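# Pull the cap off a marker on a desk

## Task

Take the cap off the marker so that both the marker and its cap end up resting on the desk. Release them and move the hands away afterwards. It does not count if the robot is the only thing keeping anything in its final place, and it fails if the robot has fallen or is left tilted.

## Robot and tools

ROBOT. A wheeled cart (0.53 m wide, spanning x = -0.35 to 0.07 m in the base frame) with a pan/tilt head camera and two arms, left_arm and right_arm. Each arm has shoulder pan, shoulder lift, elbow flex, wrist flex, wrist roll and a gripper with one fixed and one swinging jaw. Pan axes are vertical at x = -0.060 and y = +0.155 (left) or -0.155 m (right). The shoulder sits 0.03 m out from its pan axis at 0.89 m height. Link lengths: upper arm 0.116, forearm 0.135, hand 0.162 m. The fixed-jaw tip reaches about 0.44 m horizontally from its pan axis at most, and cannot go lower than 0.55 m above the floor.

FRAMES. Base frame: origin on the floor between the drive wheels, x forward, y left, z up. The result fields left_hand and right_hand give each fixed-jaw tip in this frame; a held object lies next to it, on the swinging-jaw side. Hand axes: z runs out along the fingers, y points from the swinging jaw to the fixed jaw. The odometry frame is the base frame as it was when the scene started. base_odometry is computed from wheel rotation, so wheel slip looks like motion. Heading is positive to the left, -3.142 to 3.142. These readings can be off by a few centimetres, differently per arm.

execute_actions. Arguments: actions (a list holding one action, or empty to just get state and pictures) and optional cameras (names from head_camera, left_wrist_camera, right_wrist_camera, all; missing, null or ["all"] gives every camera, [] gives none). An action may hold base, joints, or both, and their motions begin together. base takes exactly one key. translate_m is a relative straight drive in metres from where the base last measured itself, forward positive, -1.4 to 1.4. rotate_rad is a relative turn in place in radians, counter-clockwise (left) positive, -3.2 to 3.2. There is no sideways motion. joints is a single object for both arms: each key is a joint name with one absolute target angle in radians. Ranges: head_pan_rad -3.2 to 3.2 (0 forward, positive left); head_tilt_rad -0.76 to 1.45 (0 level, positive down); for each arm shoulder_pan_rad -1.919 to 1.919, shoulder_lift_rad -1.745 to 1.745, elbow_flex_rad -1.69 to 1.58, wrist_flex_rad -1.658 to 1.658, wrist_roll_rad -2.743 to 2.841, gripper_rad 0 to 1.919 (names are prefixed left_arm_ or right_arm_). Joints left out keep their previous target and may still be pushing. Any unknown key or out-of-range number rejects the whole call without motion. One action runs at most 15 s. The result reports state plus one picture per requested camera, ordered as listed in the pictures line.

JOINT SENSE. Pan: at 0 the left arm points left and the right arm right; positive rotates either arm clockwise from above; straight ahead is +1.571 (left) and -1.571 (right). Bend: with lift, elbow and wrist flex all 0, the upper arm points up, tilted 0.24 rad outward, and forearm and fingers are level; positive bends downward, and the sum of the three is the fingers' angle below level (1.571 = pointing straight down, which requires the forearm no more than 0.08 rad above level). Roll: -1.522 closes the jaws across the arm plane with the fixed jaw on the left looking outward; 1.619 puts it on the right; 0.049 closes in the plane, fixed jaw below (level fingers) or toward the pan axis (fingers down). Gripper opening between tips: 0 gives 0.003 m, 0.3 gives 0.026, 0.6 gives 0.049, 1 gives 0.076, 1.919 gives 0.106. The hand body protrudes about 0.08 m above level fingers when the fixed jaw is on the left, below them when on the right, so use the left-side roll over furniture. Stowed: shoulder_pan -1.75 (left) or 1.75 (right), shoulder_lift 0.05, elbow_flex 1.35, wrist_flex -1.55, wrist_roll -1.52. Stow in two steps away from loose objects: wrist joints first, then the other three. Leaving stow, do not move the wrists first.

wait: seconds, 0 to 10; nothing new is commanded and the same state and pictures come back. zoom_image: camera plus region [x0, y0, x1, y1] in pixels of that camera's latest full picture (images are 644x476, top-left origin, region at most 504 by 504). finished_scene: scene, the current scene number; it is final and reports success.

STATUS. base_status and joint_status describe how the last accepted action ended. done: reached target (for the base, wheels turned fully, slip included). off_target: stopped short, maybe still pushing; on an empty free arm this means load, obstruction or a tripped motor. time_out: gave up and holds there. "joint command not followed" (often with a cause: line) means a self-collision check blocked that arm's targets, listed per joint as not_followed, and they may be retried later; the gripper still moves. on_its_own lists motion you did not command. contact_stop never appears. limit_stop_at_motor_heat, MOTOR HOT (from 55 °C) and OVER-TEMPERATURE FAULT (70 °C) concern overheating from held loads. If a result reports a stop, the rest of that reply's motion calls are skipped. To stop a blocked joint pushing, command its current reading.

CAUTIONS. Loaded or far-reaching joints sag toward gravity; pre-compensate by the last sag. A joint stuck more than about 0.30 rad from target for about 2 s (thinking time included) trips to 20 % torque; reset by waiting until it settles, then commanding 0.2 rad from its reading on the side away from the old target (or 0.04 rad past a range end, or the end itself for a jaw). Grip by targeting up to 0.2 rad below the touching angle; lower adds nothing and can trip the jaw. A holding jaw shows off_target. Payload is about 0.4 kg per hand at full reach, 0.7 kg within 0.28 m. Avoid pulling hard on things in front: the robot tips easily. Never let the arms or hands collide or press on each other. Turning with stowed arms needs 0.44 m of free radius; turning or reversing beside a desk can snag the cart's rear and topple it. Avoid drops, slips and slams.

CAMERAS. head_camera, left_wrist_camera and right_wrist_camera each come with pinhole-plus-radial intrinsics K and distortion D, and T_world_to_cam mapping base-frame points into the camera frame. Expect small errors (about 0.5 % focal, 0.5 degrees, a few millimetres), larger for wrist cameras because joint reading errors add up.

Each tool is called after "Emit:" by a JSON object that holds its "name" and its "arguments", one argument or row to a line.

## Session

Emit:
{"name": "execute_actions", "arguments": {
  "actions": [
    {"joints":{"head_tilt_rad":0.6}}
  ]
}}

Scene clock: 1.17 s.
base_odometry: x=+0.000 y=+0.000 heading=+0.000 (m, m, rad; odometry frame)
base_status: not commanded
joint_positions: head_pan_rad=-0.020 head_tilt_rad=+0.594 left_arm_shoulder_pan_rad=-1.716 left_arm_shoulder_lift_rad=+0.104 left_arm_elbow_flex_rad=+1.277 left_arm_wrist_flex_rad=-1.619 left_arm_wrist_roll_rad=-1.500 left_arm_gripper_rad=+1.920 right_arm_shoulder_pan_rad=+1.781 right_arm_shoulder_lift_rad=+0.071 right_arm_elbow_flex_rad=+1.331 right_arm_wrist_flex_rad=-1.603 right_arm_wrist_roll_rad=-1.508 right_arm_gripper_rad=+1.920
joint_status: all done
left_hand: x=-0.3128 y=+0.1103 z=+0.9092 quat_wxyz=(-0.048, -0.616, -0.051, +0.785) (m; base frame)
right_hand: x=-0.3076 y=-0.1101 z=+0.9040 quat_wxyz=(-0.087, +0.629, -0.062, -0.770) (m; base frame)
pictures: head_camera, left_wrist_camera, right_wrist_camera
camera_calibration (this result's frames):
head_camera: T_world_to_cam=[[0.0141422, -0.999899, -0.00147472, 0.00771212], [-0.53559, -0.00632974, -0.844455, 0.996973], [0.84436, 0.0127323, -0.535625, 0.647569], [0, 0, 0, 1]] pos_world=[-0.0129212, 0.00577688, 1.18876]
Images, in order (width x height): head_camera 644x476, left_wrist_camera 644x476, right_wrist_camera 644x476.

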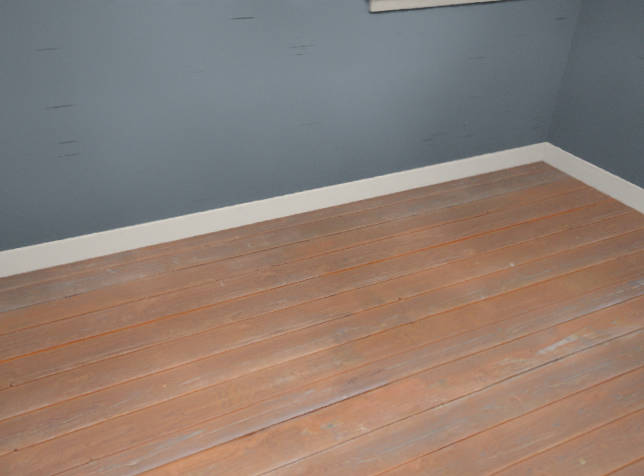

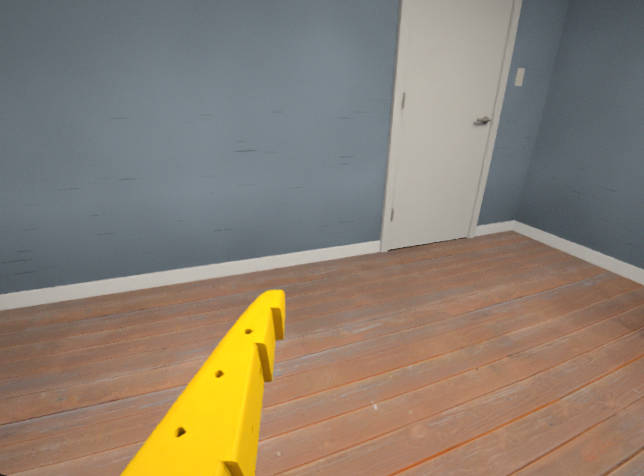

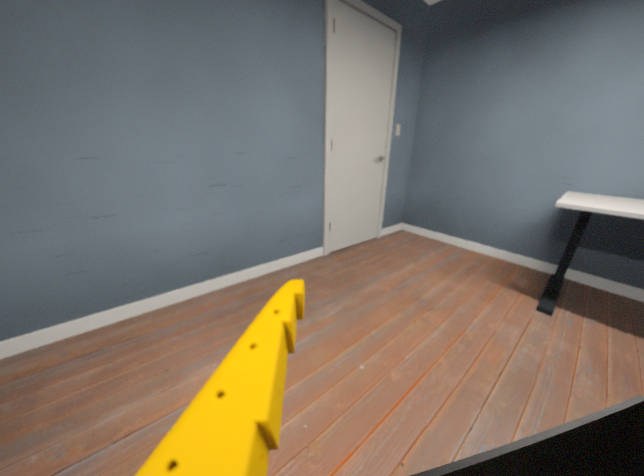

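Desk is to the robot's left.

Emit:
{"name": "execute_actions", "arguments": {
  "actions": [
    {"joints":{"head_pan_rad":1.6,"head_tilt_rad":0.35}}
  ],
  "cameras": ["head_camera"]
}}

Scene clock: 3.13 s.
base_odometry: x=+0.000 y=+0.000 heading=+0.000 (m, m, rad; odometry frame)
base_status: not commanded
joint_positions: head_pan_rad=+1.590 head_tilt_rad=+0.363 left_arm_shoulder_pan_rad=-1.716 left_arm_shoulder_lift_rad=+0.104 left_arm_elbow_flex_rad=+1.277 left_arm_wrist_flex_rad=-1.619 left_arm_wrist_roll_rad=-1.500 left_arm_gripper_rad=+1.920 right_arm_shoulder_pan_rad=+1.781 right_arm_shoulder_lift_rad=+0.071 right_arm_elbow_flex_rad=+1.331 right_arm_wrist_flex_rad=-1.603 right_arm_wrist_roll_rad=-1.508 right_arm_gripper_rad=+1.920
joint_status: all done
left_hand: x=-0.3128 y=+0.1103 z=+0.9092 quat_wxyz=(-0.048, -0.616, -0.051, +0.785) (m; base frame)
right_hand: x=-0.3076 y=-0.1101 z=+0.9040 quat_wxyz=(-0.087, +0.629, -0.062, -0.770) (m; base frame)
pictures: head_camera
camera_calibration (this result's frames):
head_camera: T_world_to_cam=[[0.998572, 0.0530261, 0.00643929, 0.0448713], [0.0234835, -0.327532, -0.944548, 1.13846], [-0.0479767, 0.943351, -0.32831, 0.367008], [0, 0, 0, 1]] pos_world=[-0.0539344, 0.024284, 1.19553]
Images, in order (width x height): head_camera 644x476.

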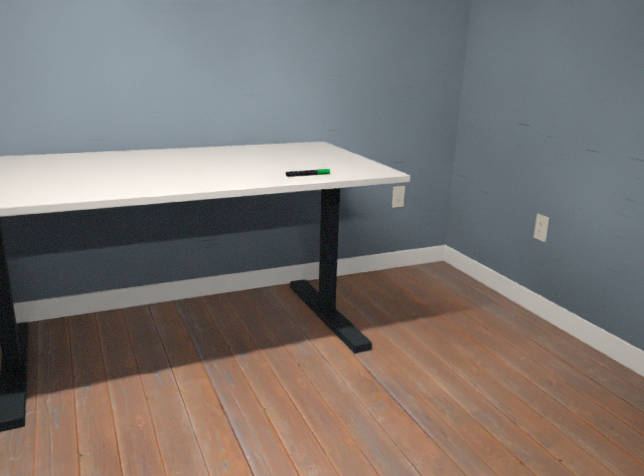

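Emit:
{"name": "execute_actions", "arguments": {
  "actions": [
    {"base":{"rotate_rad":1.43},"joints":{"head_pan_rad":0,"head_tilt_rad":0.5}}
  ],
  "cameras": []
}}

Emit:
{"name": "execute_actions", "arguments": {
  "actions": [
    {"base":{"translate_m":1.17}}
  ],
  "cameras": []
}}

Emit:
{"name": "execute_actions", "arguments": {
  "actions": [
    {"base":{"rotate_rad":0.55}}
  ],
  "cameras": ["head_camera"]
}}

Scene clock: 6.10 s.
base_odometry: x=-0.001 y=+0.000 heading=+1.429 (m, m, rad; odometry frame)
base_status: done
joint_positions: head_pan_rad=+0.010 head_tilt_rad=+0.494 left_arm_shoulder_pan_rad=-1.716 left_arm_shoulder_lift_rad=+0.104 left_arm_elbow_flex_rad=+1.277 left_arm_wrist_flex_rad=-1.619 left_arm_wrist_roll_rad=-1.500 left_arm_gripper_rad=+1.920 right_arm_shoulder_pan_rad=+1.781 right_arm_shoulder_lift_rad=+0.071 right_arm_elbow_flex_rad=+1.331 right_arm_wrist_flex_rad=-1.603 right_arm_wrist_roll_rad=-1.508 right_arm_gripper_rad=+1.920
joint_status: all done
left_hand: x=-0.3128 y=+0.1103 z=+0.9092 quat_wxyz=(-0.048, -0.616, -0.051, +0.785) (m; base frame)
right_hand: x=-0.3076 y=-0.1101 z=+0.9040 quat_wxyz=(-0.087, +0.629, -0.062, -0.770) (m; base frame)
pictures: none
No camera images: the call's "cameras" was empty. Leave "cameras" out to get every camera's image.

Scene clock: 12.87 s.
base_odometry: x=+0.163 y=+1.158 heading=+1.427 (m, m, rad; odometry frame)
base_status: done
joint_positions: head_pan_rad=+0.010 head_tilt_rad=+0.494 left_arm_shoulder_pan_rad=-1.716 left_arm_shoulder_lift_rad=+0.104 left_arm_elbow_flex_rad=+1.277 left_arm_wrist_flex_rad=-1.619 left_arm_wrist_roll_rad=-1.500 left_arm_gripper_rad=+1.920 right_arm_shoulder_pan_rad=+1.781 right_arm_shoulder_lift_rad=+0.071 right_arm_elbow_flex_rad=+1.331 right_arm_wrist_flex_rad=-1.603 right_arm_wrist_roll_rad=-1.508 right_arm_gripper_rad=+1.920
joint_status: not commanded
left_hand: x=-0.3128 y=+0.1103 z=+0.9092 quat_wxyz=(-0.048, -0.616, -0.051, +0.785) (m; base frame)
right_hand: x=-0.3076 y=-0.1101 z=+0.9040 quat_wxyz=(-0.087, +0.629, -0.062, -0.770) (m; base frame)
pictures: none
No camera images: the call's "cameras" was empty. Leave "cameras" out to get every camera's image.

Scene clock: 14.27 s.
base_odometry: x=+0.164 y=+1.158 heading=+1.976 (m, m, rad; odometry frame)
base_status: done
joint_positions: head_pan_rad=+0.010 head_tilt_rad=+0.494 left_arm_shoulder_pan_rad=-1.716 left_arm_shoulder_lift_rad=+0.104 left_arm_elbow_flex_rad=+1.277 left_arm_wrist_flex_rad=-1.619 left_arm_wrist_roll_rad=-1.500 left_arm_gripper_rad=+1.920 right_arm_shoulder_pan_rad=+1.781 right_arm_shoulder_lift_rad=+0.071 right_arm_elbow_flex_rad=+1.331 right_arm_wrist_flex_rad=-1.603 right_arm_wrist_roll_rad=-1.508 right_arm_gripper_rad=+1.920
joint_status: not commanded
left_hand: x=-0.3128 y=+0.1103 z=+0.9092 quat_wxyz=(-0.048, -0.616, -0.051, +0.785) (m; base frame)
right_hand: x=-0.3076 y=-0.1101 z=+0.9040 quat_wxyz=(-0.087, +0.629, -0.062, -0.770) (m; base frame)
pictures: head_camera
camera_calibration (this result's frames):
head_camera: T_world_to_cam=[[0.0443108, -0.999016, 0.00197187, 0.00516301], [-0.448091, -0.0216389, -0.893726, 1.0578], [0.892889, 0.0387181, -0.448609, 0.549694], [0, 0, 0, 1]] pos_world=[-0.0170548, 0.00676437, 1.19197]
Images, in order (width x height): head_camera 644x476.

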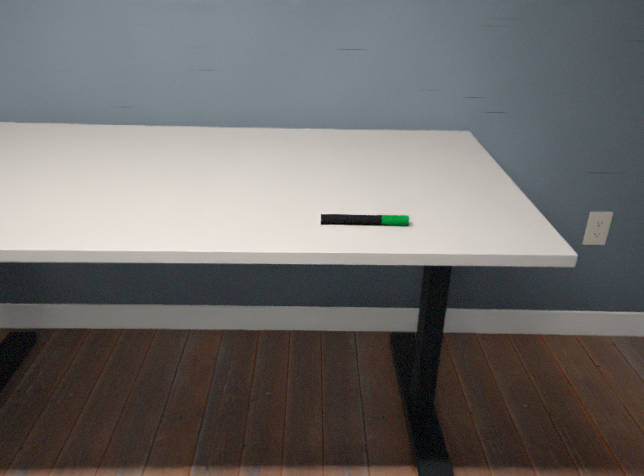

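Emit:
{"name": "execute_actions", "arguments": {
  "actions": [
    {"base":{"translate_m":0.4},"joints":{"head_tilt_rad":0.75,"left_arm_shoulder_pan_rad":1.4,"right_arm_shoulder_pan_rad":-1.4,"left_arm_shoulder_lift_rad":0,"right_arm_shoulder_lift_rad":0,"left_arm_elbow_flex_rad":0,"right_arm_elbow_flex_rad":0}}
  ],
  "cameras": ["head_camera"]
}}

Emit:
{"name": "execute_actions", "arguments": {
  "actions": [
    {"base":{"translate_m":0.3},"joints":{"head_tilt_rad":1.0,"left_arm_wrist_flex_rad":1.2,"right_arm_wrist_flex_rad":1.2,"left_arm_wrist_roll_rad":0.4,"right_arm_wrist_roll_rad":2.84,"left_arm_gripper_rad":0.7,"right_arm_gripper_rad":0.7}}
  ]
}}

Scene clock: 21.00 s.
base_odometry: x=+0.005 y=+1.525 heading=+1.978 (m, m, rad; odometry frame)
base_status: done
joint_positions: head_pan_rad=+0.010 head_tilt_rad=+0.745 left_arm_shoulder_pan_rad=+1.394 left_arm_shoulder_lift_rad=+0.041 left_arm_elbow_flex_rad=+0.033 left_arm_wrist_flex_rad=-1.619 left_arm_wrist_roll_rad=-1.500 left_arm_gripper_rad=+1.920 right_arm_shoulder_pan_rad=-1.393 right_arm_shoulder_lift_rad=+0.040 right_arm_elbow_flex_rad=+0.033 right_arm_wrist_flex_rad=-1.603 right_arm_wrist_roll_rad=-1.508 right_arm_gripper_rad=+1.920
joint_status: all done
left_hand: x=+0.1378 y=+0.1982 z=+1.1611 quat_wxyz=(+0.997, -0.001, +0.012, +0.078) (m; base frame)
right_hand: x=+0.1428 y=-0.1836 z=+1.1611 quat_wxyz=(+0.995, +0.002, +0.020, -0.096) (m; base frame)
pictures: head_camera
camera_calibration (this result's frames):
head_camera: T_world_to_cam=[[0.0437245, -0.999022, -0.00662295, 0.0150281], [-0.655817, -0.0237012, -0.754548, 0.88784], [0.753653, 0.0373357, -0.656212, 0.7821], [0, 0, 0, 1]] pos_world=[-0.00782861, 0.00685596, 1.18324]
Images, in order (width x height): head_camera 644x476.

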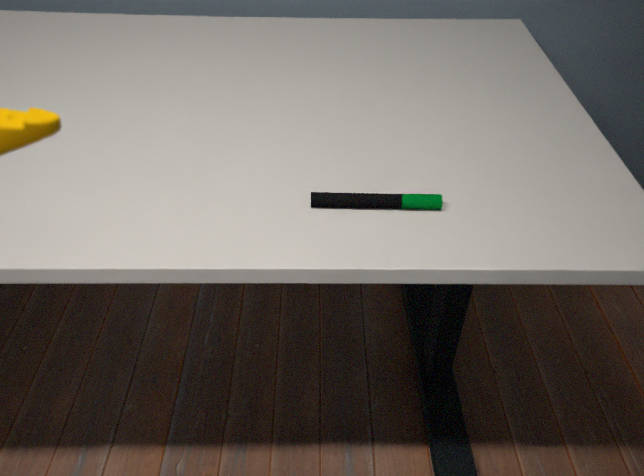

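Scene clock: 25.10 s.
base_odometry: x=-0.114 y=+1.801 heading=+1.978 (m, m, rad; odometry frame)
base_status: done
joint_positions: head_pan_rad=+0.010 head_tilt_rad=+0.995 left_arm_shoulder_pan_rad=+1.394 left_arm_shoulder_lift_rad=+0.041 left_arm_elbow_flex_rad=+0.031 left_arm_wrist_flex_rad=+1.191 left_arm_wrist_roll_rad=+0.388 left_arm_gripper_rad=+0.708 right_arm_shoulder_pan_rad=-1.393 right_arm_shoulder_lift_rad=+0.040 right_arm_elbow_flex_rad=+0.033 right_arm_wrist_flex_rad=+1.195 right_arm_wrist_roll_rad=+2.833 right_arm_gripper_rad=+0.710
joint_status: all done
left_hand: x=+0.1763 y=+0.1942 z=+0.8456 quat_wxyz=(+0.099, -0.854, +0.497, -0.117) (m; base frame)
right_hand: x=+0.1883 y=-0.2024 z=+0.8497 quat_wxyz=(-0.097, -0.859, -0.489, -0.116) (m; base frame)
pictures: head_camera, left_wrist_camera, right_wrist_camera
camera_calibration (this result's frames):
head_camera: T_world_to_cam=[[0.0410283, -0.999048, -0.0147946, 0.0243069], [-0.822352, -0.0253543, -0.568415, 0.665773], [0.567499, 0.0354874, -0.822609, 0.964875], [0, 0, 0, 1]] pos_world=[-0.0010625, 0.00692313, 1.17251]
left_wrist_camera: T_world_to_cam=[[0.816993, 0.469876, 0.334274, -0.526042], [0.200594, -0.775059, 0.599204, -0.374495], [0.540634, -0.422492, -0.727472, 0.672566], [0, 0, 0, 1]] pos_world=[0.141282, 0.241072, 0.889514]
right_wrist_camera: T_world_to_cam=[[-0.844371, 0.46518, -0.26579, 0.475706], [0.228024, 0.760956, 0.607414, -0.389898], [0.484811, 0.452276, -0.748602, 0.70402], [0, 0, 0, 1]] pos_world=[0.149262, -0.243005, 0.890297]
Images, in order (width x height): head_camera 644x476, left_wrist_camera 644x476, right_wrist_camera 644x476.

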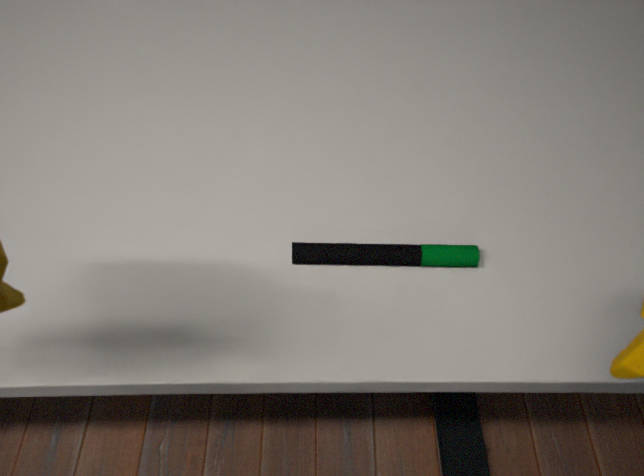

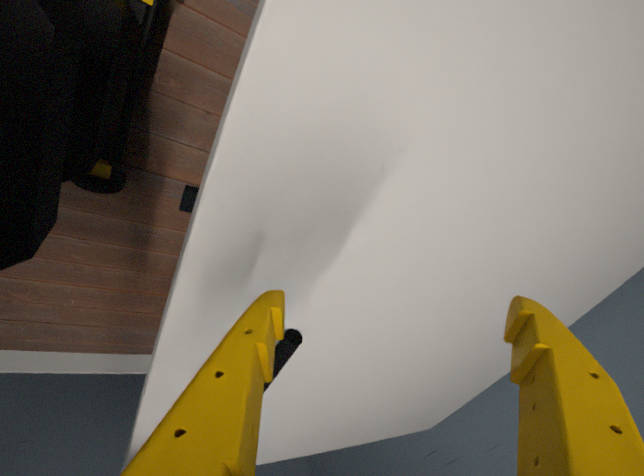

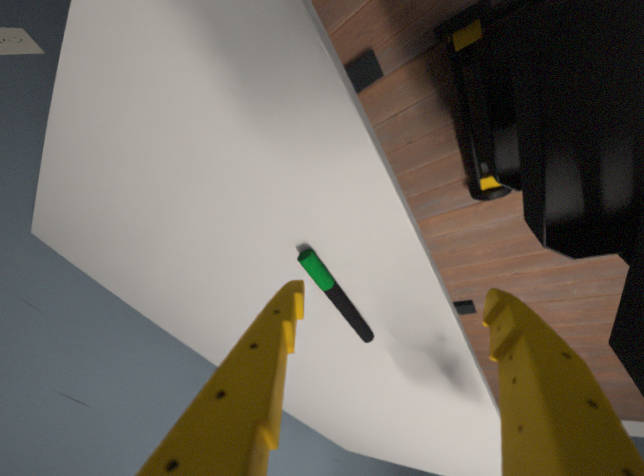

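Emit:
{"name": "execute_actions", "arguments": {
  "actions": [
    {"base":{"rotate_rad":0.3}}
  ],
  "cameras": []
}}

Emit:
{"name": "execute_actions", "arguments": {
  "actions": [
    {"base":{"translate_m":-0.16}}
  ],
  "cameras": []
}}

Emit:
{"name": "execute_actions", "arguments": {
  "actions": [
    {"base":{"rotate_rad":-0.25}}
  ],
  "cameras": []
}}

Emit:
{"name": "execute_actions", "arguments": {
  "actions": [
    {"base":{"translate_m":0.2},"joints":{"head_tilt_rad":1.05}}
  ],
  "cameras": ["head_camera"]
}}

Scene clock: 26.73 s.
base_odometry: x=-0.114 y=+1.800 heading=+2.276 (m, m, rad; odometry frame)
base_status: done
joint_positions: head_pan_rad=+0.010 head_tilt_rad=+0.995 left_arm_shoulder_pan_rad=+1.395 left_arm_shoulder_lift_rad=+0.041 left_arm_elbow_flex_rad=+0.031 left_arm_wrist_flex_rad=+1.191 left_arm_wrist_roll_rad=+0.388 left_arm_gripper_rad=+0.708 right_arm_shoulder_pan_rad=-1.394 right_arm_shoulder_lift_rad=+0.040 right_arm_elbow_flex_rad=+0.033 right_arm_wrist_flex_rad=+1.195 right_arm_wrist_roll_rad=+2.833 right_arm_gripper_rad=+0.710
joint_status: not commanded
left_hand: x=+0.1764 y=+0.1939 z=+0.8456 quat_wxyz=(+0.099, -0.854, +0.498, -0.117) (m; base frame)
right_hand: x=+0.1884 y=-0.2020 z=+0.8497 quat_wxyz=(-0.097, -0.859, -0.490, -0.116) (m; base frame)
pictures: none
No camera images: the call's "cameras" was empty. Leave "cameras" out to get every camera's image.

Scene clock: 28.40 s.
base_odometry: x=-0.010 y=+1.679 heading=+2.279 (m, m, rad; odometry frame)
base_status: done
joint_positions: head_pan_rad=+0.010 head_tilt_rad=+0.995 left_arm_shoulder_pan_rad=+1.395 left_arm_shoulder_lift_rad=+0.041 left_arm_elbow_flex_rad=+0.031 left_arm_wrist_flex_rad=+1.191 left_arm_wrist_roll_rad=+0.388 left_arm_gripper_rad=+0.708 right_arm_shoulder_pan_rad=-1.394 right_arm_shoulder_lift_rad=+0.040 right_arm_elbow_flex_rad=+0.033 right_arm_wrist_flex_rad=+1.195 right_arm_wrist_roll_rad=+2.833 right_arm_gripper_rad=+0.710
joint_status: not commanded
left_hand: x=+0.1764 y=+0.1939 z=+0.8456 quat_wxyz=(+0.099, -0.854, +0.498, -0.117) (m; base frame)
right_hand: x=+0.1884 y=-0.2020 z=+0.8497 quat_wxyz=(-0.097, -0.859, -0.490, -0.116) (m; base frame)
pictures: none
No camera images: the call's "cameras" was empty. Leave "cameras" out to get every camera's image.

Scene clock: 29.40 s.
base_odometry: x=-0.009 y=+1.678 heading=+2.031 (m, m, rad; odometry frame)
base_status: done
joint_positions: head_pan_rad=+0.010 head_tilt_rad=+0.995 left_arm_shoulder_pan_rad=+1.395 left_arm_shoulder_lift_rad=+0.041 left_arm_elbow_flex_rad=+0.031 left_arm_wrist_flex_rad=+1.191 left_arm_wrist_roll_rad=+0.388 left_arm_gripper_rad=+0.708 right_arm_shoulder_pan_rad=-1.394 right_arm_shoulder_lift_rad=+0.040 right_arm_elbow_flex_rad=+0.033 right_arm_wrist_flex_rad=+1.195 right_arm_wrist_roll_rad=+2.833 right_arm_gripper_rad=+0.710
joint_status: not commanded
left_hand: x=+0.1764 y=+0.1939 z=+0.8456 quat_wxyz=(+0.099, -0.854, +0.498, -0.117) (m; base frame)
right_hand: x=+0.1884 y=-0.2020 z=+0.8497 quat_wxyz=(-0.097, -0.859, -0.490, -0.116) (m; base frame)
pictures: none
No camera images: the call's "cameras" was empty. Leave "cameras" out to get every camera's image.

Scene clock: 31.23 s.
base_odometry: x=-0.098 y=+1.858 heading=+2.029 (m, m, rad; odometry frame)
base_status: done
joint_positions: head_pan_rad=+0.010 head_tilt_rad=+1.045 left_arm_shoulder_pan_rad=+1.395 left_arm_shoulder_lift_rad=+0.041 left_arm_elbow_flex_rad=+0.031 left_arm_wrist_flex_rad=+1.191 left_arm_wrist_roll_rad=+0.388 left_arm_gripper_rad=+0.708 right_arm_shoulder_pan_rad=-1.394 right_arm_shoulder_lift_rad=+0.040 right_arm_elbow_flex_rad=+0.033 right_arm_wrist_flex_rad=+1.195 right_arm_wrist_roll_rad=+2.833 right_arm_gripper_rad=+0.710
joint_status: all done
left_hand: x=+0.1764 y=+0.1939 z=+0.8456 quat_wxyz=(+0.099, -0.854, +0.498, -0.117) (m; base frame)
right_hand: x=+0.1884 y=-0.2020 z=+0.8497 quat_wxyz=(-0.097, -0.859, -0.490, -0.116) (m; base frame)
pictures: head_camera
camera_calibration (this result's frames):
head_camera: T_world_to_cam=[[0.0402137, -0.999058, -0.0163325, 0.0260387], [-0.849759, -0.0255963, -0.526549, 0.616298], [0.525635, 0.0350532, -0.849988, 0.99442], [0, 0, 0, 1]] pos_world=[-0.0000437496, 0.00693157, 1.17018]
Images, in order (width x height): head_camera 644x476.

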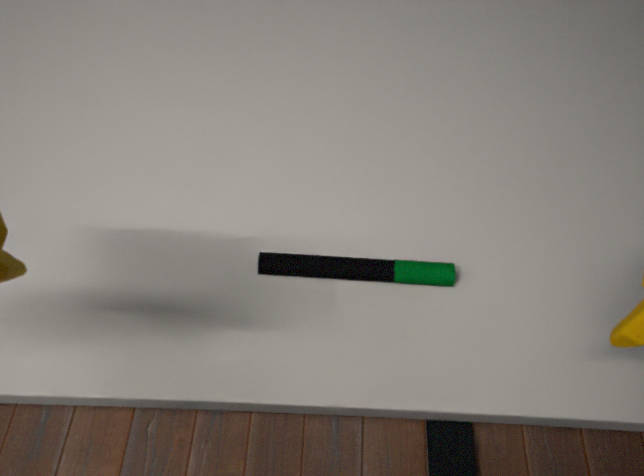

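Emit:
{"name": "execute_actions", "arguments": {
  "actions": [
    {"joints":{"left_arm_shoulder_pan_rad":1.919,"left_arm_shoulder_lift_rad":0.61,"left_arm_elbow_flex_rad":-0.29,"left_arm_wrist_flex_rad":0.75,"left_arm_wrist_roll_rad":0.33,"right_arm_shoulder_pan_rad":-1.85,"right_arm_shoulder_lift_rad":0.73,"right_arm_elbow_flex_rad":-0.44,"right_arm_wrist_flex_rad":0.73}}
  ]
}}

Scene clock: 32.83 s.
base_odometry: x=-0.098 y=+1.858 heading=+2.029 (m, m, rad; odometry frame)
base_status: not commanded
joint_positions: head_pan_rad=+0.010 head_tilt_rad=+1.045 left_arm_shoulder_pan_rad=+1.912 left_arm_shoulder_lift_rad=+0.622 left_arm_elbow_flex_rad=-0.254 left_arm_wrist_flex_rad=+0.764 left_arm_wrist_roll_rad=+0.342 left_arm_gripper_rad=+0.708 right_arm_shoulder_pan_rad=-1.844 right_arm_shoulder_lift_rad=+0.747 right_arm_elbow_flex_rad=-0.404 right_arm_wrist_flex_rad=+0.741 right_arm_wrist_roll_rad=+2.833 right_arm_gripper_rad=+0.710
joint_status: all done
left_hand: x=+0.2292 y=+0.0494 z=+0.7769 quat_wxyz=(+0.098, -0.673, +0.707, -0.194) (m; base frame)
right_hand: x=+0.2662 y=-0.0665 z=+0.7787 quat_wxyz=(-0.109, -0.714, -0.657, -0.215) (m; base frame)
pictures: head_camera, left_wrist_camera, right_wrist_camera
camera_calibration (this result's frames):
head_camera: T_world_to_cam=[[0.0402134, -0.999058, -0.0163325, 0.0260387], [-0.849759, -0.025596, -0.526549, 0.616298], [0.525635, 0.035053, -0.849988, 0.99442], [0, 0, 0, 1]] pos_world=[-0.0000437473, 0.00693156, 1.17018]
left_wrist_camera: T_world_to_cam=[[0.891379, -0.0251733, 0.452559, -0.562723], [-0.31872, -0.744732, 0.586337, -0.32867], [0.322276, -0.666888, -0.671862, 0.551757], [0, 0, 0, 1]] pos_world=[0.219028, 0.109023, 0.818082]
right_wrist_camera: T_world_to_cam=[[-0.900995, 0.0679319, -0.428478, 0.574661], [-0.234962, 0.753855, 0.613592, -0.350026], [0.364693, 0.653519, -0.663258, 0.530545], [0, 0, 0, 1]] pos_world=[0.242038, -0.12189, 0.812891]
Images, in order (width x height): head_camera 644x476, left_wrist_camera 644x476, right_wrist_camera 644x476.

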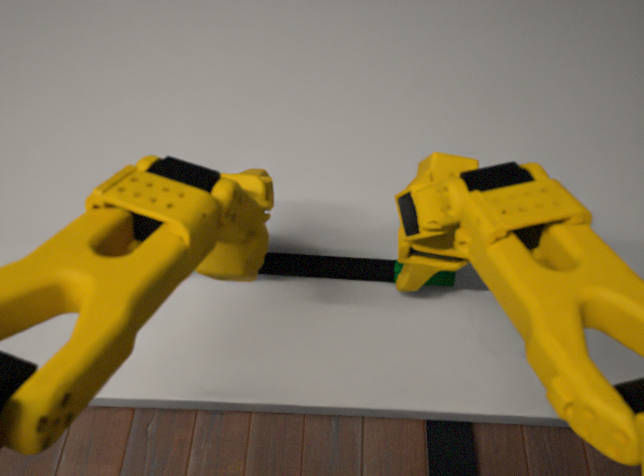

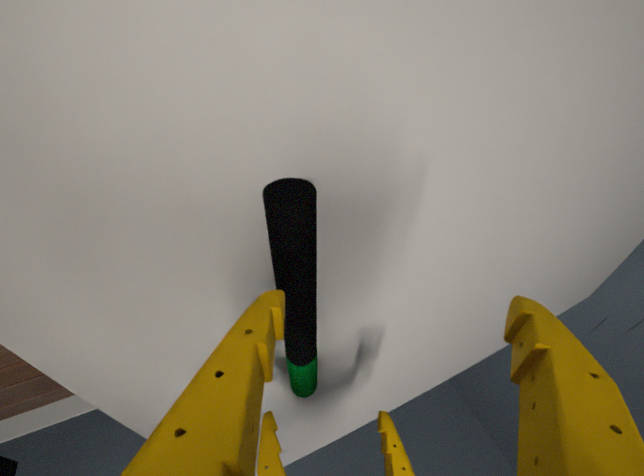

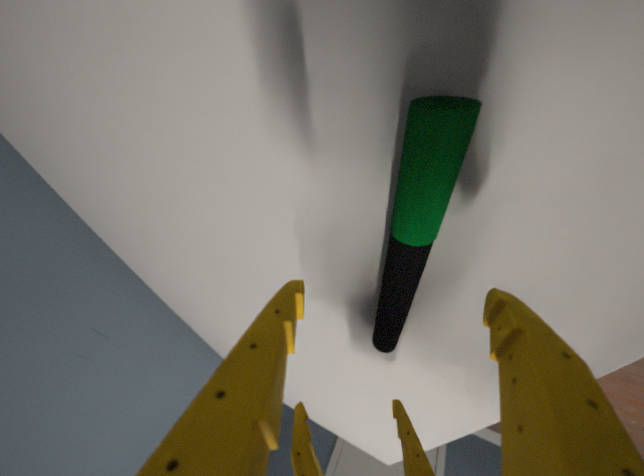

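Emit:
{"name": "execute_actions", "arguments": {
  "actions": [
    {"joints":{"right_arm_shoulder_pan_rad":-1.79,"right_arm_shoulder_lift_rad":1.0,"right_arm_elbow_flex_rad":-0.77,"right_arm_wrist_flex_rad":0.96,"right_arm_gripper_rad":0.55}}
  ]
}}

Scene clock: 34.37 s.
base_odometry: x=-0.098 y=+1.858 heading=+2.029 (m, m, rad; odometry frame)
base_status: not commanded
joint_positions: head_pan_rad=+0.010 head_tilt_rad=+1.045 left_arm_shoulder_pan_rad=+1.912 left_arm_shoulder_lift_rad=+0.622 left_arm_elbow_flex_rad=-0.254 left_arm_wrist_flex_rad=+0.764 left_arm_wrist_roll_rad=+0.342 left_arm_gripper_rad=+0.708 right_arm_shoulder_pan_rad=-1.796 right_arm_shoulder_lift_rad=+1.019 right_arm_elbow_flex_rad=-0.734 right_arm_wrist_flex_rad=+0.956 right_arm_wrist_roll_rad=+2.833 right_arm_gripper_rad=+0.560
joint_status: all done
left_hand: x=+0.2292 y=+0.0494 z=+0.7769 quat_wxyz=(+0.098, -0.673, +0.707, -0.194) (m; base frame)
right_hand: x=+0.2632 y=-0.0836 z=+0.7469 quat_wxyz=(-0.078, -0.742, -0.650, -0.145) (m; base frame)
pictures: head_camera, left_wrist_camera, right_wrist_camera
camera_calibration (this result's frames):
head_camera: T_world_to_cam=[[0.0402137, -0.999058, -0.0163325, 0.0260387], [-0.849759, -0.0255963, -0.526549, 0.616298], [0.525635, 0.0350531, -0.849988, 0.99442], [0, 0, 0, 1]] pos_world=[-0.0000437501, 0.00693157, 1.17018]
left_wrist_camera: T_world_to_cam=[[0.891379, -0.0251733, 0.452559, -0.562723], [-0.31872, -0.744732, 0.586337, -0.32867], [0.322276, -0.666888, -0.671862, 0.551757], [0, 0, 0, 1]] pos_world=[0.219028, 0.109023, 0.818082]
right_wrist_camera: T_world_to_cam=[[-0.951713, 0.0980691, -0.290905, 0.472683], [-0.105397, 0.785623, 0.609662, -0.346767], [0.28833, 0.610883, -0.737351, 0.593586], [0, 0, 0, 1]] pos_world=[0.242161, -0.13654, 0.786598]
Images, in order (width x height): head_camera 644x476, left_wrist_camera 644x476, right_wrist_camera 644x476.

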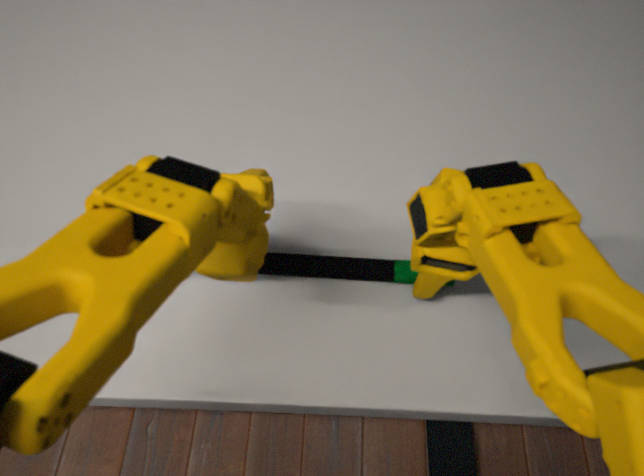

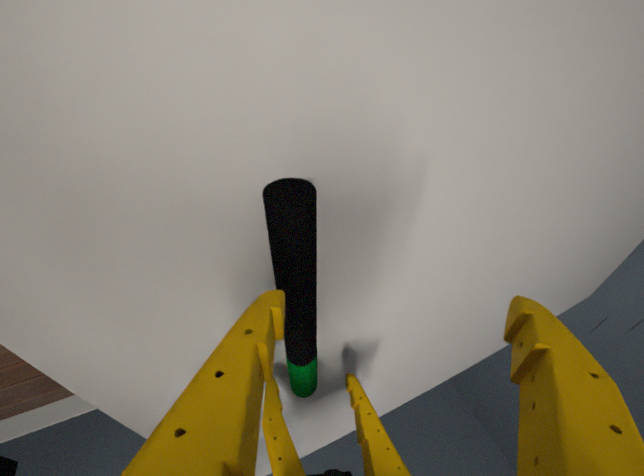

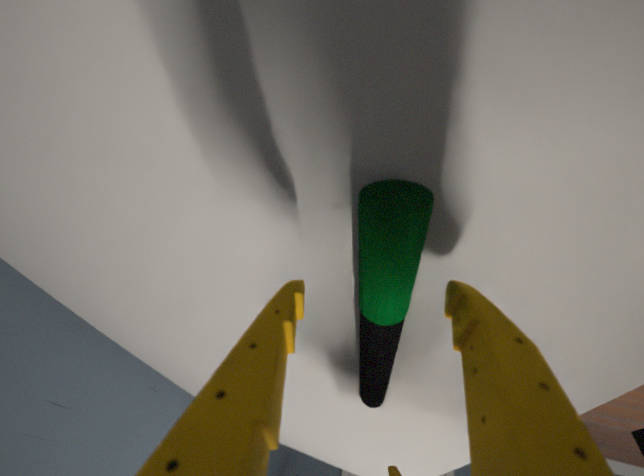

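Looks straddled. Descend.

Emit:
{"name": "execute_actions", "arguments": {
  "actions": [
    {"joints":{"right_arm_shoulder_lift_rad":1.11,"right_arm_elbow_flex_rad":-0.79,"right_arm_wrist_flex_rad":0.88,"right_arm_gripper_rad":0.5}}
  ]
}}

Scene clock: 35.13 s.
base_odometry: x=-0.098 y=+1.858 heading=+2.029 (m, m, rad; odometry frame)
base_status: not commanded
joint_positions: head_pan_rad=+0.010 head_tilt_rad=+1.045 left_arm_shoulder_pan_rad=+1.912 left_arm_shoulder_lift_rad=+0.622 left_arm_elbow_flex_rad=-0.254 left_arm_wrist_flex_rad=+0.764 left_arm_wrist_roll_rad=+0.342 left_arm_gripper_rad=+0.708 right_arm_shoulder_pan_rad=-1.795 right_arm_shoulder_lift_rad=+1.098 right_arm_elbow_flex_rad=-0.780 right_arm_wrist_flex_rad=+0.894 right_arm_wrist_roll_rad=+2.833 right_arm_gripper_rad=+0.513
joint_status: all done
left_hand: x=+0.2292 y=+0.0494 z=+0.7769 quat_wxyz=(+0.098, -0.673, +0.707, -0.194) (m; base frame)
right_hand: x=+0.2686 y=-0.0829 z=+0.7353 quat_wxyz=(-0.085, -0.740, -0.648, -0.157) (m; base frame)
pictures: head_camera, left_wrist_camera, right_wrist_camera
camera_calibration (this result's frames):
head_camera: T_world_to_cam=[[0.0402135, -0.999058, -0.0163328, 0.0260391], [-0.849765, -0.0255963, -0.52654, 0.616288], [0.525626, 0.0350531, -0.849993, 0.994426], [0, 0, 0, 1]] pos_world=[-0.0000435507, 0.00693157, 1.17018]
left_wrist_camera: T_world_to_cam=[[0.891379, -0.0251733, 0.452559, -0.562723], [-0.31872, -0.744732, 0.586337, -0.32867], [0.322276, -0.666888, -0.671862, 0.551757], [0, 0, 0, 1]] pos_world=[0.219028, 0.109023, 0.818082]
right_wrist_camera: T_world_to_cam=[[-0.943394, 0.10139, -0.315797, 0.490665], [-0.12063, 0.782038, 0.611445, -0.33718], [0.30896, 0.614928, -0.725539, 0.569154], [0, 0, 0, 1]] pos_world=[0.24637, -0.13605, 0.774061]
Images, in order (width x height): head_camera 644x476, left_wrist_camera 644x476, right_wrist_camera 644x476.

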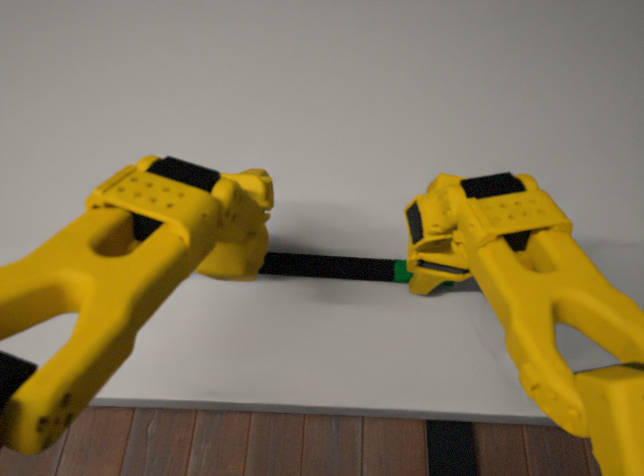

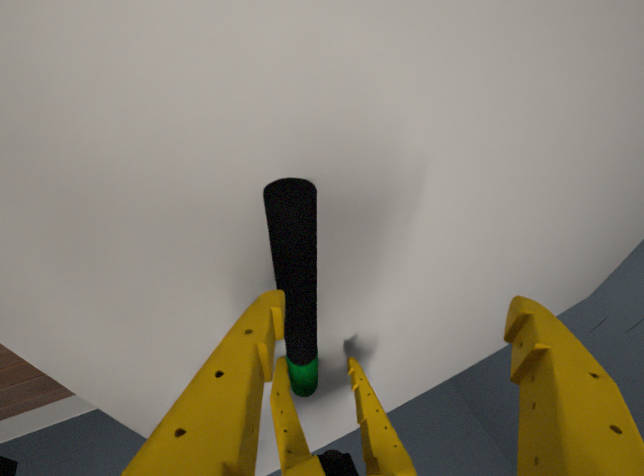

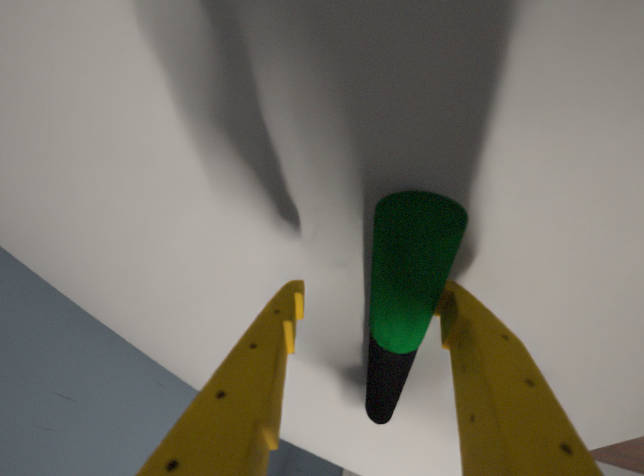

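Emit:
{"name": "execute_actions", "arguments": {
  "actions": [
    {"joints":{"right_arm_shoulder_lift_rad":1.08,"right_arm_wrist_flex_rad":0.99,"right_arm_gripper_rad":0.36}}
  ],
  "cameras": ["right_wrist_camera"]
}}

Emit:
{"name": "execute_actions", "arguments": {
  "actions": [
    {"joints":{"right_arm_gripper_rad":0.05}}
  ]
}}

Scene clock: 36.00 s.
base_odometry: x=-0.098 y=+1.858 heading=+2.029 (m, m, rad; odometry frame)
base_status: not commanded
joint_positions: head_pan_rad=+0.010 head_tilt_rad=+1.045 left_arm_shoulder_pan_rad=+1.912 left_arm_shoulder_lift_rad=+0.622 left_arm_elbow_flex_rad=-0.254 left_arm_wrist_flex_rad=+0.764 left_arm_wrist_roll_rad=+0.342 left_arm_gripper_rad=+0.708 right_arm_shoulder_pan_rad=-1.795 right_arm_shoulder_lift_rad=+1.098 right_arm_elbow_flex_rad=-0.785 right_arm_wrist_flex_rad=+0.976 right_arm_wrist_roll_rad=+2.833 right_arm_gripper_rad=+0.366
joint_status: all done
left_hand: x=+0.2292 y=+0.0494 z=+0.7769 quat_wxyz=(+0.098, -0.673, +0.707, -0.194) (m; base frame)
right_hand: x=+0.2575 y=-0.0854 z=+0.7315 quat_wxyz=(-0.067, -0.745, -0.652, -0.123) (m; base frame)
pictures: right_wrist_camera
camera_calibration (this result's frames):
right_wrist_camera: T_world_to_cam=[[-0.964415, 0.0965996, -0.246116, 0.433325], [-0.075111, 0.792412, 0.605345, -0.340584], [0.253501, 0.602289, -0.756958, 0.607533], [0, 0, 0, 1]] pos_world=[0.238313, -0.137886, 0.772695]
Images, in order (width x height): right_wrist_camera 644x476.

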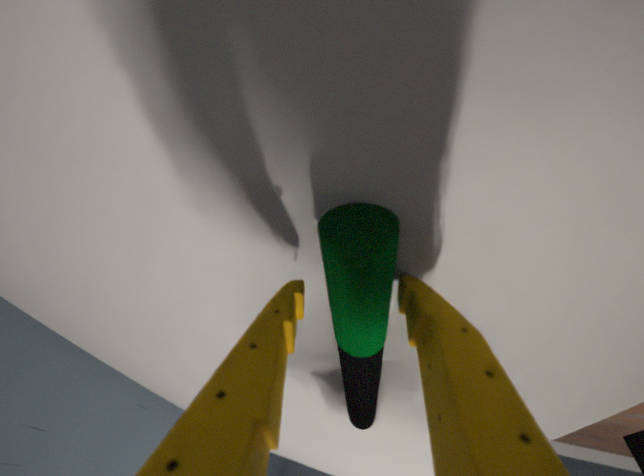

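Scene clock: 36.67 s.
base_odometry: x=-0.098 y=+1.858 heading=+2.029 (m, m, rad; odometry frame)
base_status: not commanded
joint_positions: head_pan_rad=+0.010 head_tilt_rad=+1.045 left_arm_shoulder_pan_rad=+1.912 left_arm_shoulder_lift_rad=+0.622 left_arm_elbow_flex_rad=-0.254 left_arm_wrist_flex_rad=+0.764 left_arm_wrist_roll_rad=+0.342 left_arm_gripper_rad=+0.708 right_arm_shoulder_pan_rad=-1.795 right_arm_shoulder_lift_rad=+1.098 right_arm_elbow_flex_rad=-0.785 right_arm_wrist_flex_rad=+0.985 right_arm_wrist_roll_rad=+2.833 right_arm_gripper_rad=+0.216
joint_status: right_arm_gripper_rad off_target (ended at +0.216, target +0.050)
left_hand: x=+0.2292 y=+0.0494 z=+0.7769 quat_wxyz=(+0.098, -0.673, +0.707, -0.194) (m; base frame)
right_hand: x=+0.2562 y=-0.0857 z=+0.7310 quat_wxyz=(-0.064, -0.746, -0.652, -0.119) (m; base frame)
pictures: head_camera, left_wrist_camera, right_wrist_camera
camera_calibration (this result's frames):
head_camera: T_world_to_cam=[[0.0402134, -0.999058, -0.0163328, 0.0260391], [-0.849765, -0.0255962, -0.52654, 0.616288], [0.525626, 0.035053, -0.849993, 0.994426], [0, 0, 0, 1]] pos_world=[-0.0000435507, 0.00693157, 1.17018]
left_wrist_camera: T_world_to_cam=[[0.891379, -0.0251733, 0.452559, -0.562723], [-0.31872, -0.744732, 0.586337, -0.32867], [0.322276, -0.666888, -0.671862, 0.551757], [0, 0, 0, 1]] pos_world=[0.219028, 0.109023, 0.818082]
right_wrist_camera: T_world_to_cam=[[-0.966585, 0.0961049, -0.237648, 0.426245], [-0.0696831, 0.793649, 0.604373, -0.340729], [0.246692, 0.600738, -0.760432, 0.611862], [0, 0, 0, 1]] pos_world=[0.237317, -0.138113, 0.772504]
Images, in order (width x height): head_camera 644x476, left_wrist_camera 644x476, right_wrist_camera 644x476.

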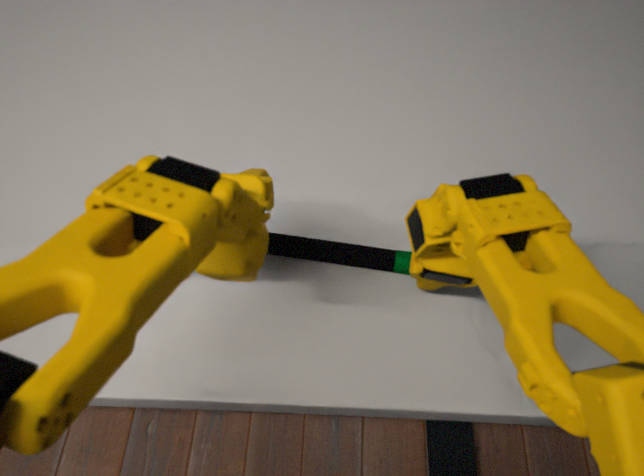

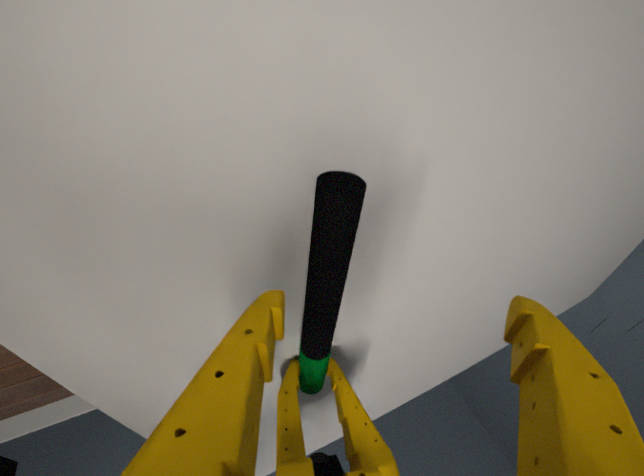

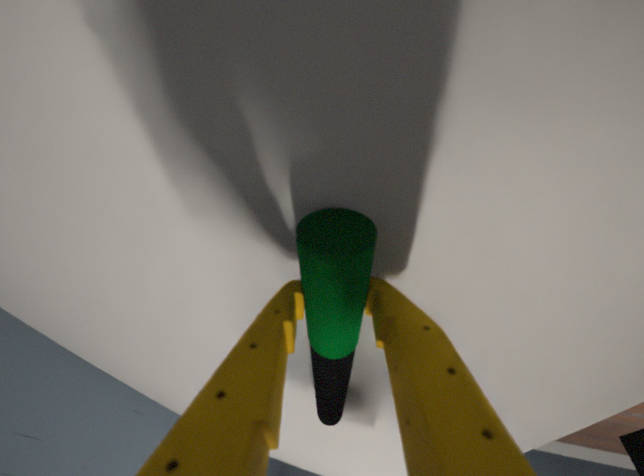

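Emit:
{"name": "execute_actions", "arguments": {
  "actions": [
    {"joints":{"right_arm_shoulder_pan_rad":-1.919,"right_arm_shoulder_lift_rad":1.04,"right_arm_elbow_flex_rad":-0.8,"left_arm_wrist_flex_rad":0.88,"left_arm_wrist_roll_rad":0.38,"left_arm_gripper_rad":0.6}}
  ]
}}

Scene clock: 37.60 s.
base_odometry: x=-0.098 y=+1.858 heading=+2.029 (m, m, rad; odometry frame)
base_status: not commanded
joint_positions: head_pan_rad=+0.010 head_tilt_rad=+1.045 left_arm_shoulder_pan_rad=+1.912 left_arm_shoulder_lift_rad=+0.622 left_arm_elbow_flex_rad=-0.254 left_arm_wrist_flex_rad=+0.870 left_arm_wrist_roll_rad=+0.370 left_arm_gripper_rad=+0.609 right_arm_shoulder_pan_rad=-1.882 right_arm_shoulder_lift_rad=+1.098 right_arm_elbow_flex_rad=-0.785 right_arm_wrist_flex_rad=+0.985 right_arm_wrist_roll_rad=+2.833 right_arm_gripper_rad=+0.216
joint_status: right_arm_shoulder_pan_rad off_target (ended at -1.882, target -1.919); the others done
joint sent to its limit — the command would take right_arm_shoulder_pan_rad past its lower limit, so that joint was sent only as far as its limit.
left_hand: x=+0.2141 y=+0.0546 z=+0.7713 quat_wxyz=(+0.073, -0.690, +0.704, -0.149) (m; base frame)
right_hand: x=+0.2489 y=-0.0584 z=+0.7310 quat_wxyz=(-0.059, -0.716, -0.684, -0.122) (m; base frame)
pictures: head_camera, left_wrist_camera, right_wrist_camera
camera_calibration (this result's frames):
head_camera: T_world_to_cam=[[0.0402134, -0.999058, -0.0163328, 0.0260391], [-0.849765, -0.0255962, -0.52654, 0.616288], [0.525626, 0.035053, -0.849993, 0.994426], [0, 0, 0, 1]] pos_world=[-0.0000435505, 0.00693157, 1.17018]
left_wrist_camera: T_world_to_cam=[[0.933717, -0.0121908, 0.357803, -0.483259], [-0.238292, -0.767039, 0.595708, -0.349581], [0.267187, -0.641484, -0.719103, 0.603128], [0, 0, 0, 1]] pos_world=[0.206777, 0.112863, 0.814871]
right_wrist_camera: T_world_to_cam=[[-0.971285, 0.0113302, -0.237648, 0.412823], [-0.138723, 0.784532, 0.604373, -0.346285], [0.19329, 0.619985, -0.760432, 0.611641], [0, 0, 0, 1]] pos_world=[0.234706, -0.112215, 0.772504]
Images, in order (width x height): head_camera 644x476, left_wrist_camera 644x476, right_wrist_camera 644x476.

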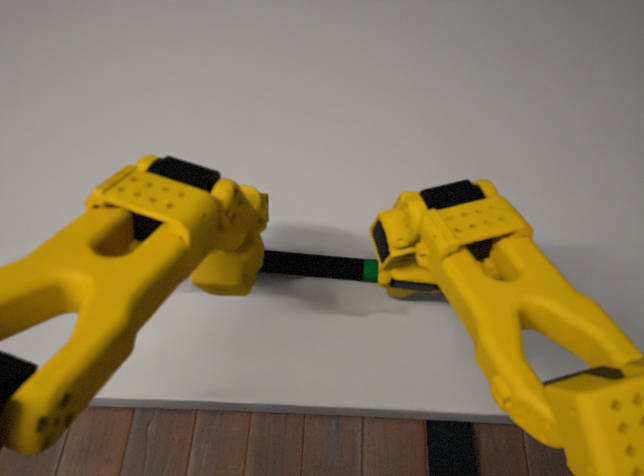

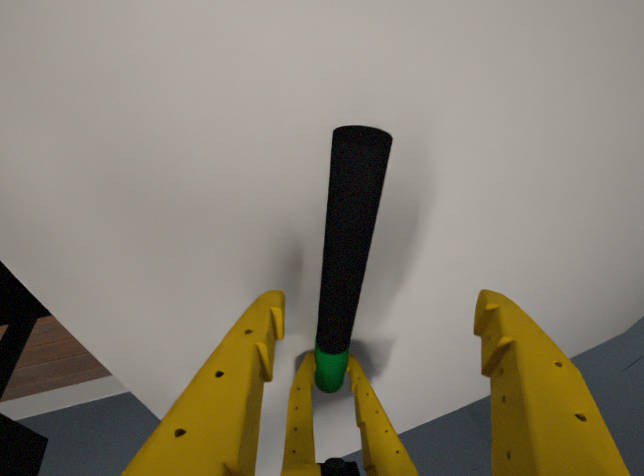

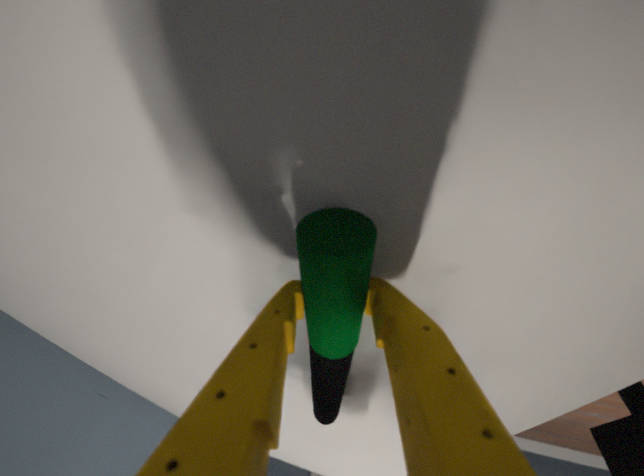

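Emit:
{"name": "execute_actions", "arguments": {
  "actions": [
    {"joints":{"right_arm_shoulder_pan_rad":-1.885,"left_arm_shoulder_lift_rad":1.08,"left_arm_elbow_flex_rad":-0.76,"left_arm_wrist_flex_rad":0.9,"left_arm_wrist_roll_rad":0.3}}
  ]
}}

Scene clock: 38.87 s.
base_odometry: x=-0.098 y=+1.858 heading=+2.029 (m, m, rad; odometry frame)
base_status: not commanded
joint_positions: head_pan_rad=+0.010 head_tilt_rad=+1.045 left_arm_shoulder_pan_rad=+1.912 left_arm_shoulder_lift_rad=+1.079 left_arm_elbow_flex_rad=-0.742 left_arm_wrist_flex_rad=+0.893 left_arm_wrist_roll_rad=+0.311 left_arm_gripper_rad=+0.608 right_arm_shoulder_pan_rad=-1.882 right_arm_shoulder_lift_rad=+1.098 right_arm_elbow_flex_rad=-0.785 right_arm_wrist_flex_rad=+0.985 right_arm_wrist_roll_rad=+2.833 right_arm_gripper_rad=+0.216
joint_status: all done
left_hand: x=+0.2391 y=+0.0461 z=+0.7288 quat_wxyz=(+0.079, -0.669, +0.724, -0.150) (m; base frame)
right_hand: x=+0.2489 y=-0.0584 z=+0.7310 quat_wxyz=(-0.059, -0.716, -0.684, -0.122) (m; base frame)
pictures: head_camera, left_wrist_camera, right_wrist_camera
camera_calibration (this result's frames):
head_camera: T_world_to_cam=[[0.0402133, -0.999058, -0.016333, 0.0260394], [-0.84977, -0.0255963, -0.526532, 0.616278], [0.525618, 0.0350529, -0.849998, 0.994431], [0, 0, 0, 1]] pos_world=[-0.0000433759, 0.00693157, 1.17018]
left_wrist_camera: T_world_to_cam=[[0.926508, -0.0690488, 0.369885, -0.496003], [-0.2884, -0.761696, 0.580211, -0.301748], [0.241677, -0.644245, -0.725632, 0.57147], [0, 0, 0, 1]] pos_world=[0.234415, 0.104078, 0.773217]
right_wrist_camera: T_world_to_cam=[[-0.971285, 0.0113302, -0.237648, 0.412823], [-0.138723, 0.784532, 0.604373, -0.346285], [0.19329, 0.619985, -0.760432, 0.611641], [0, 0, 0, 1]] pos_world=[0.234706, -0.112215, 0.772504]
Images, in order (width x height): head_camera 644x476, left_wrist_camera 644x476, right_wrist_camera 644x476.

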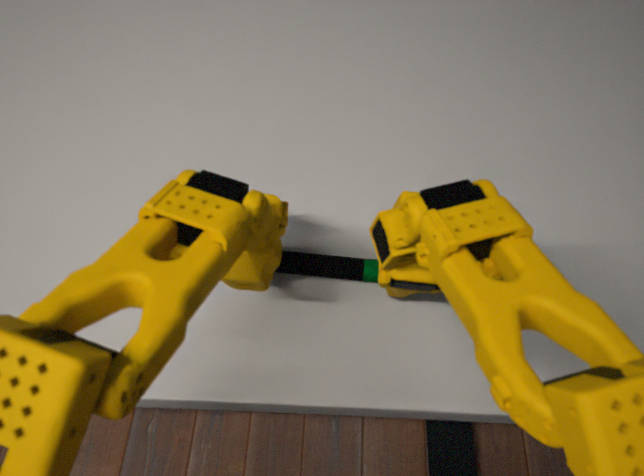

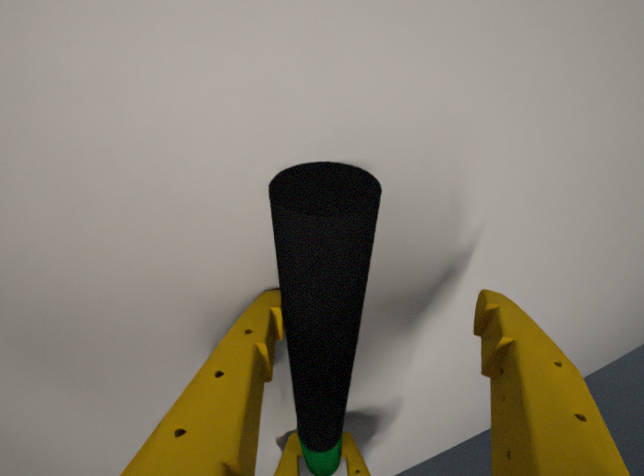

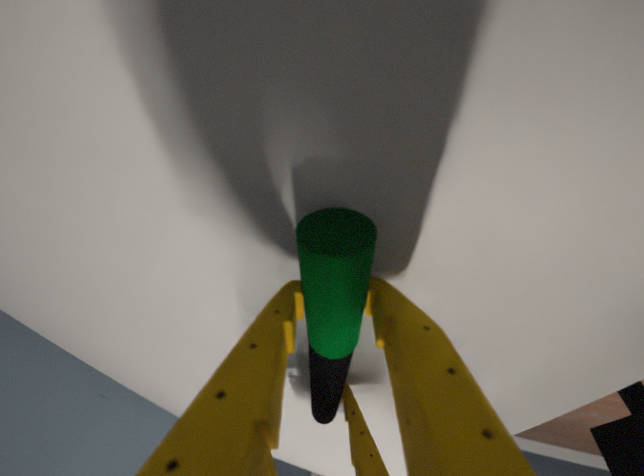

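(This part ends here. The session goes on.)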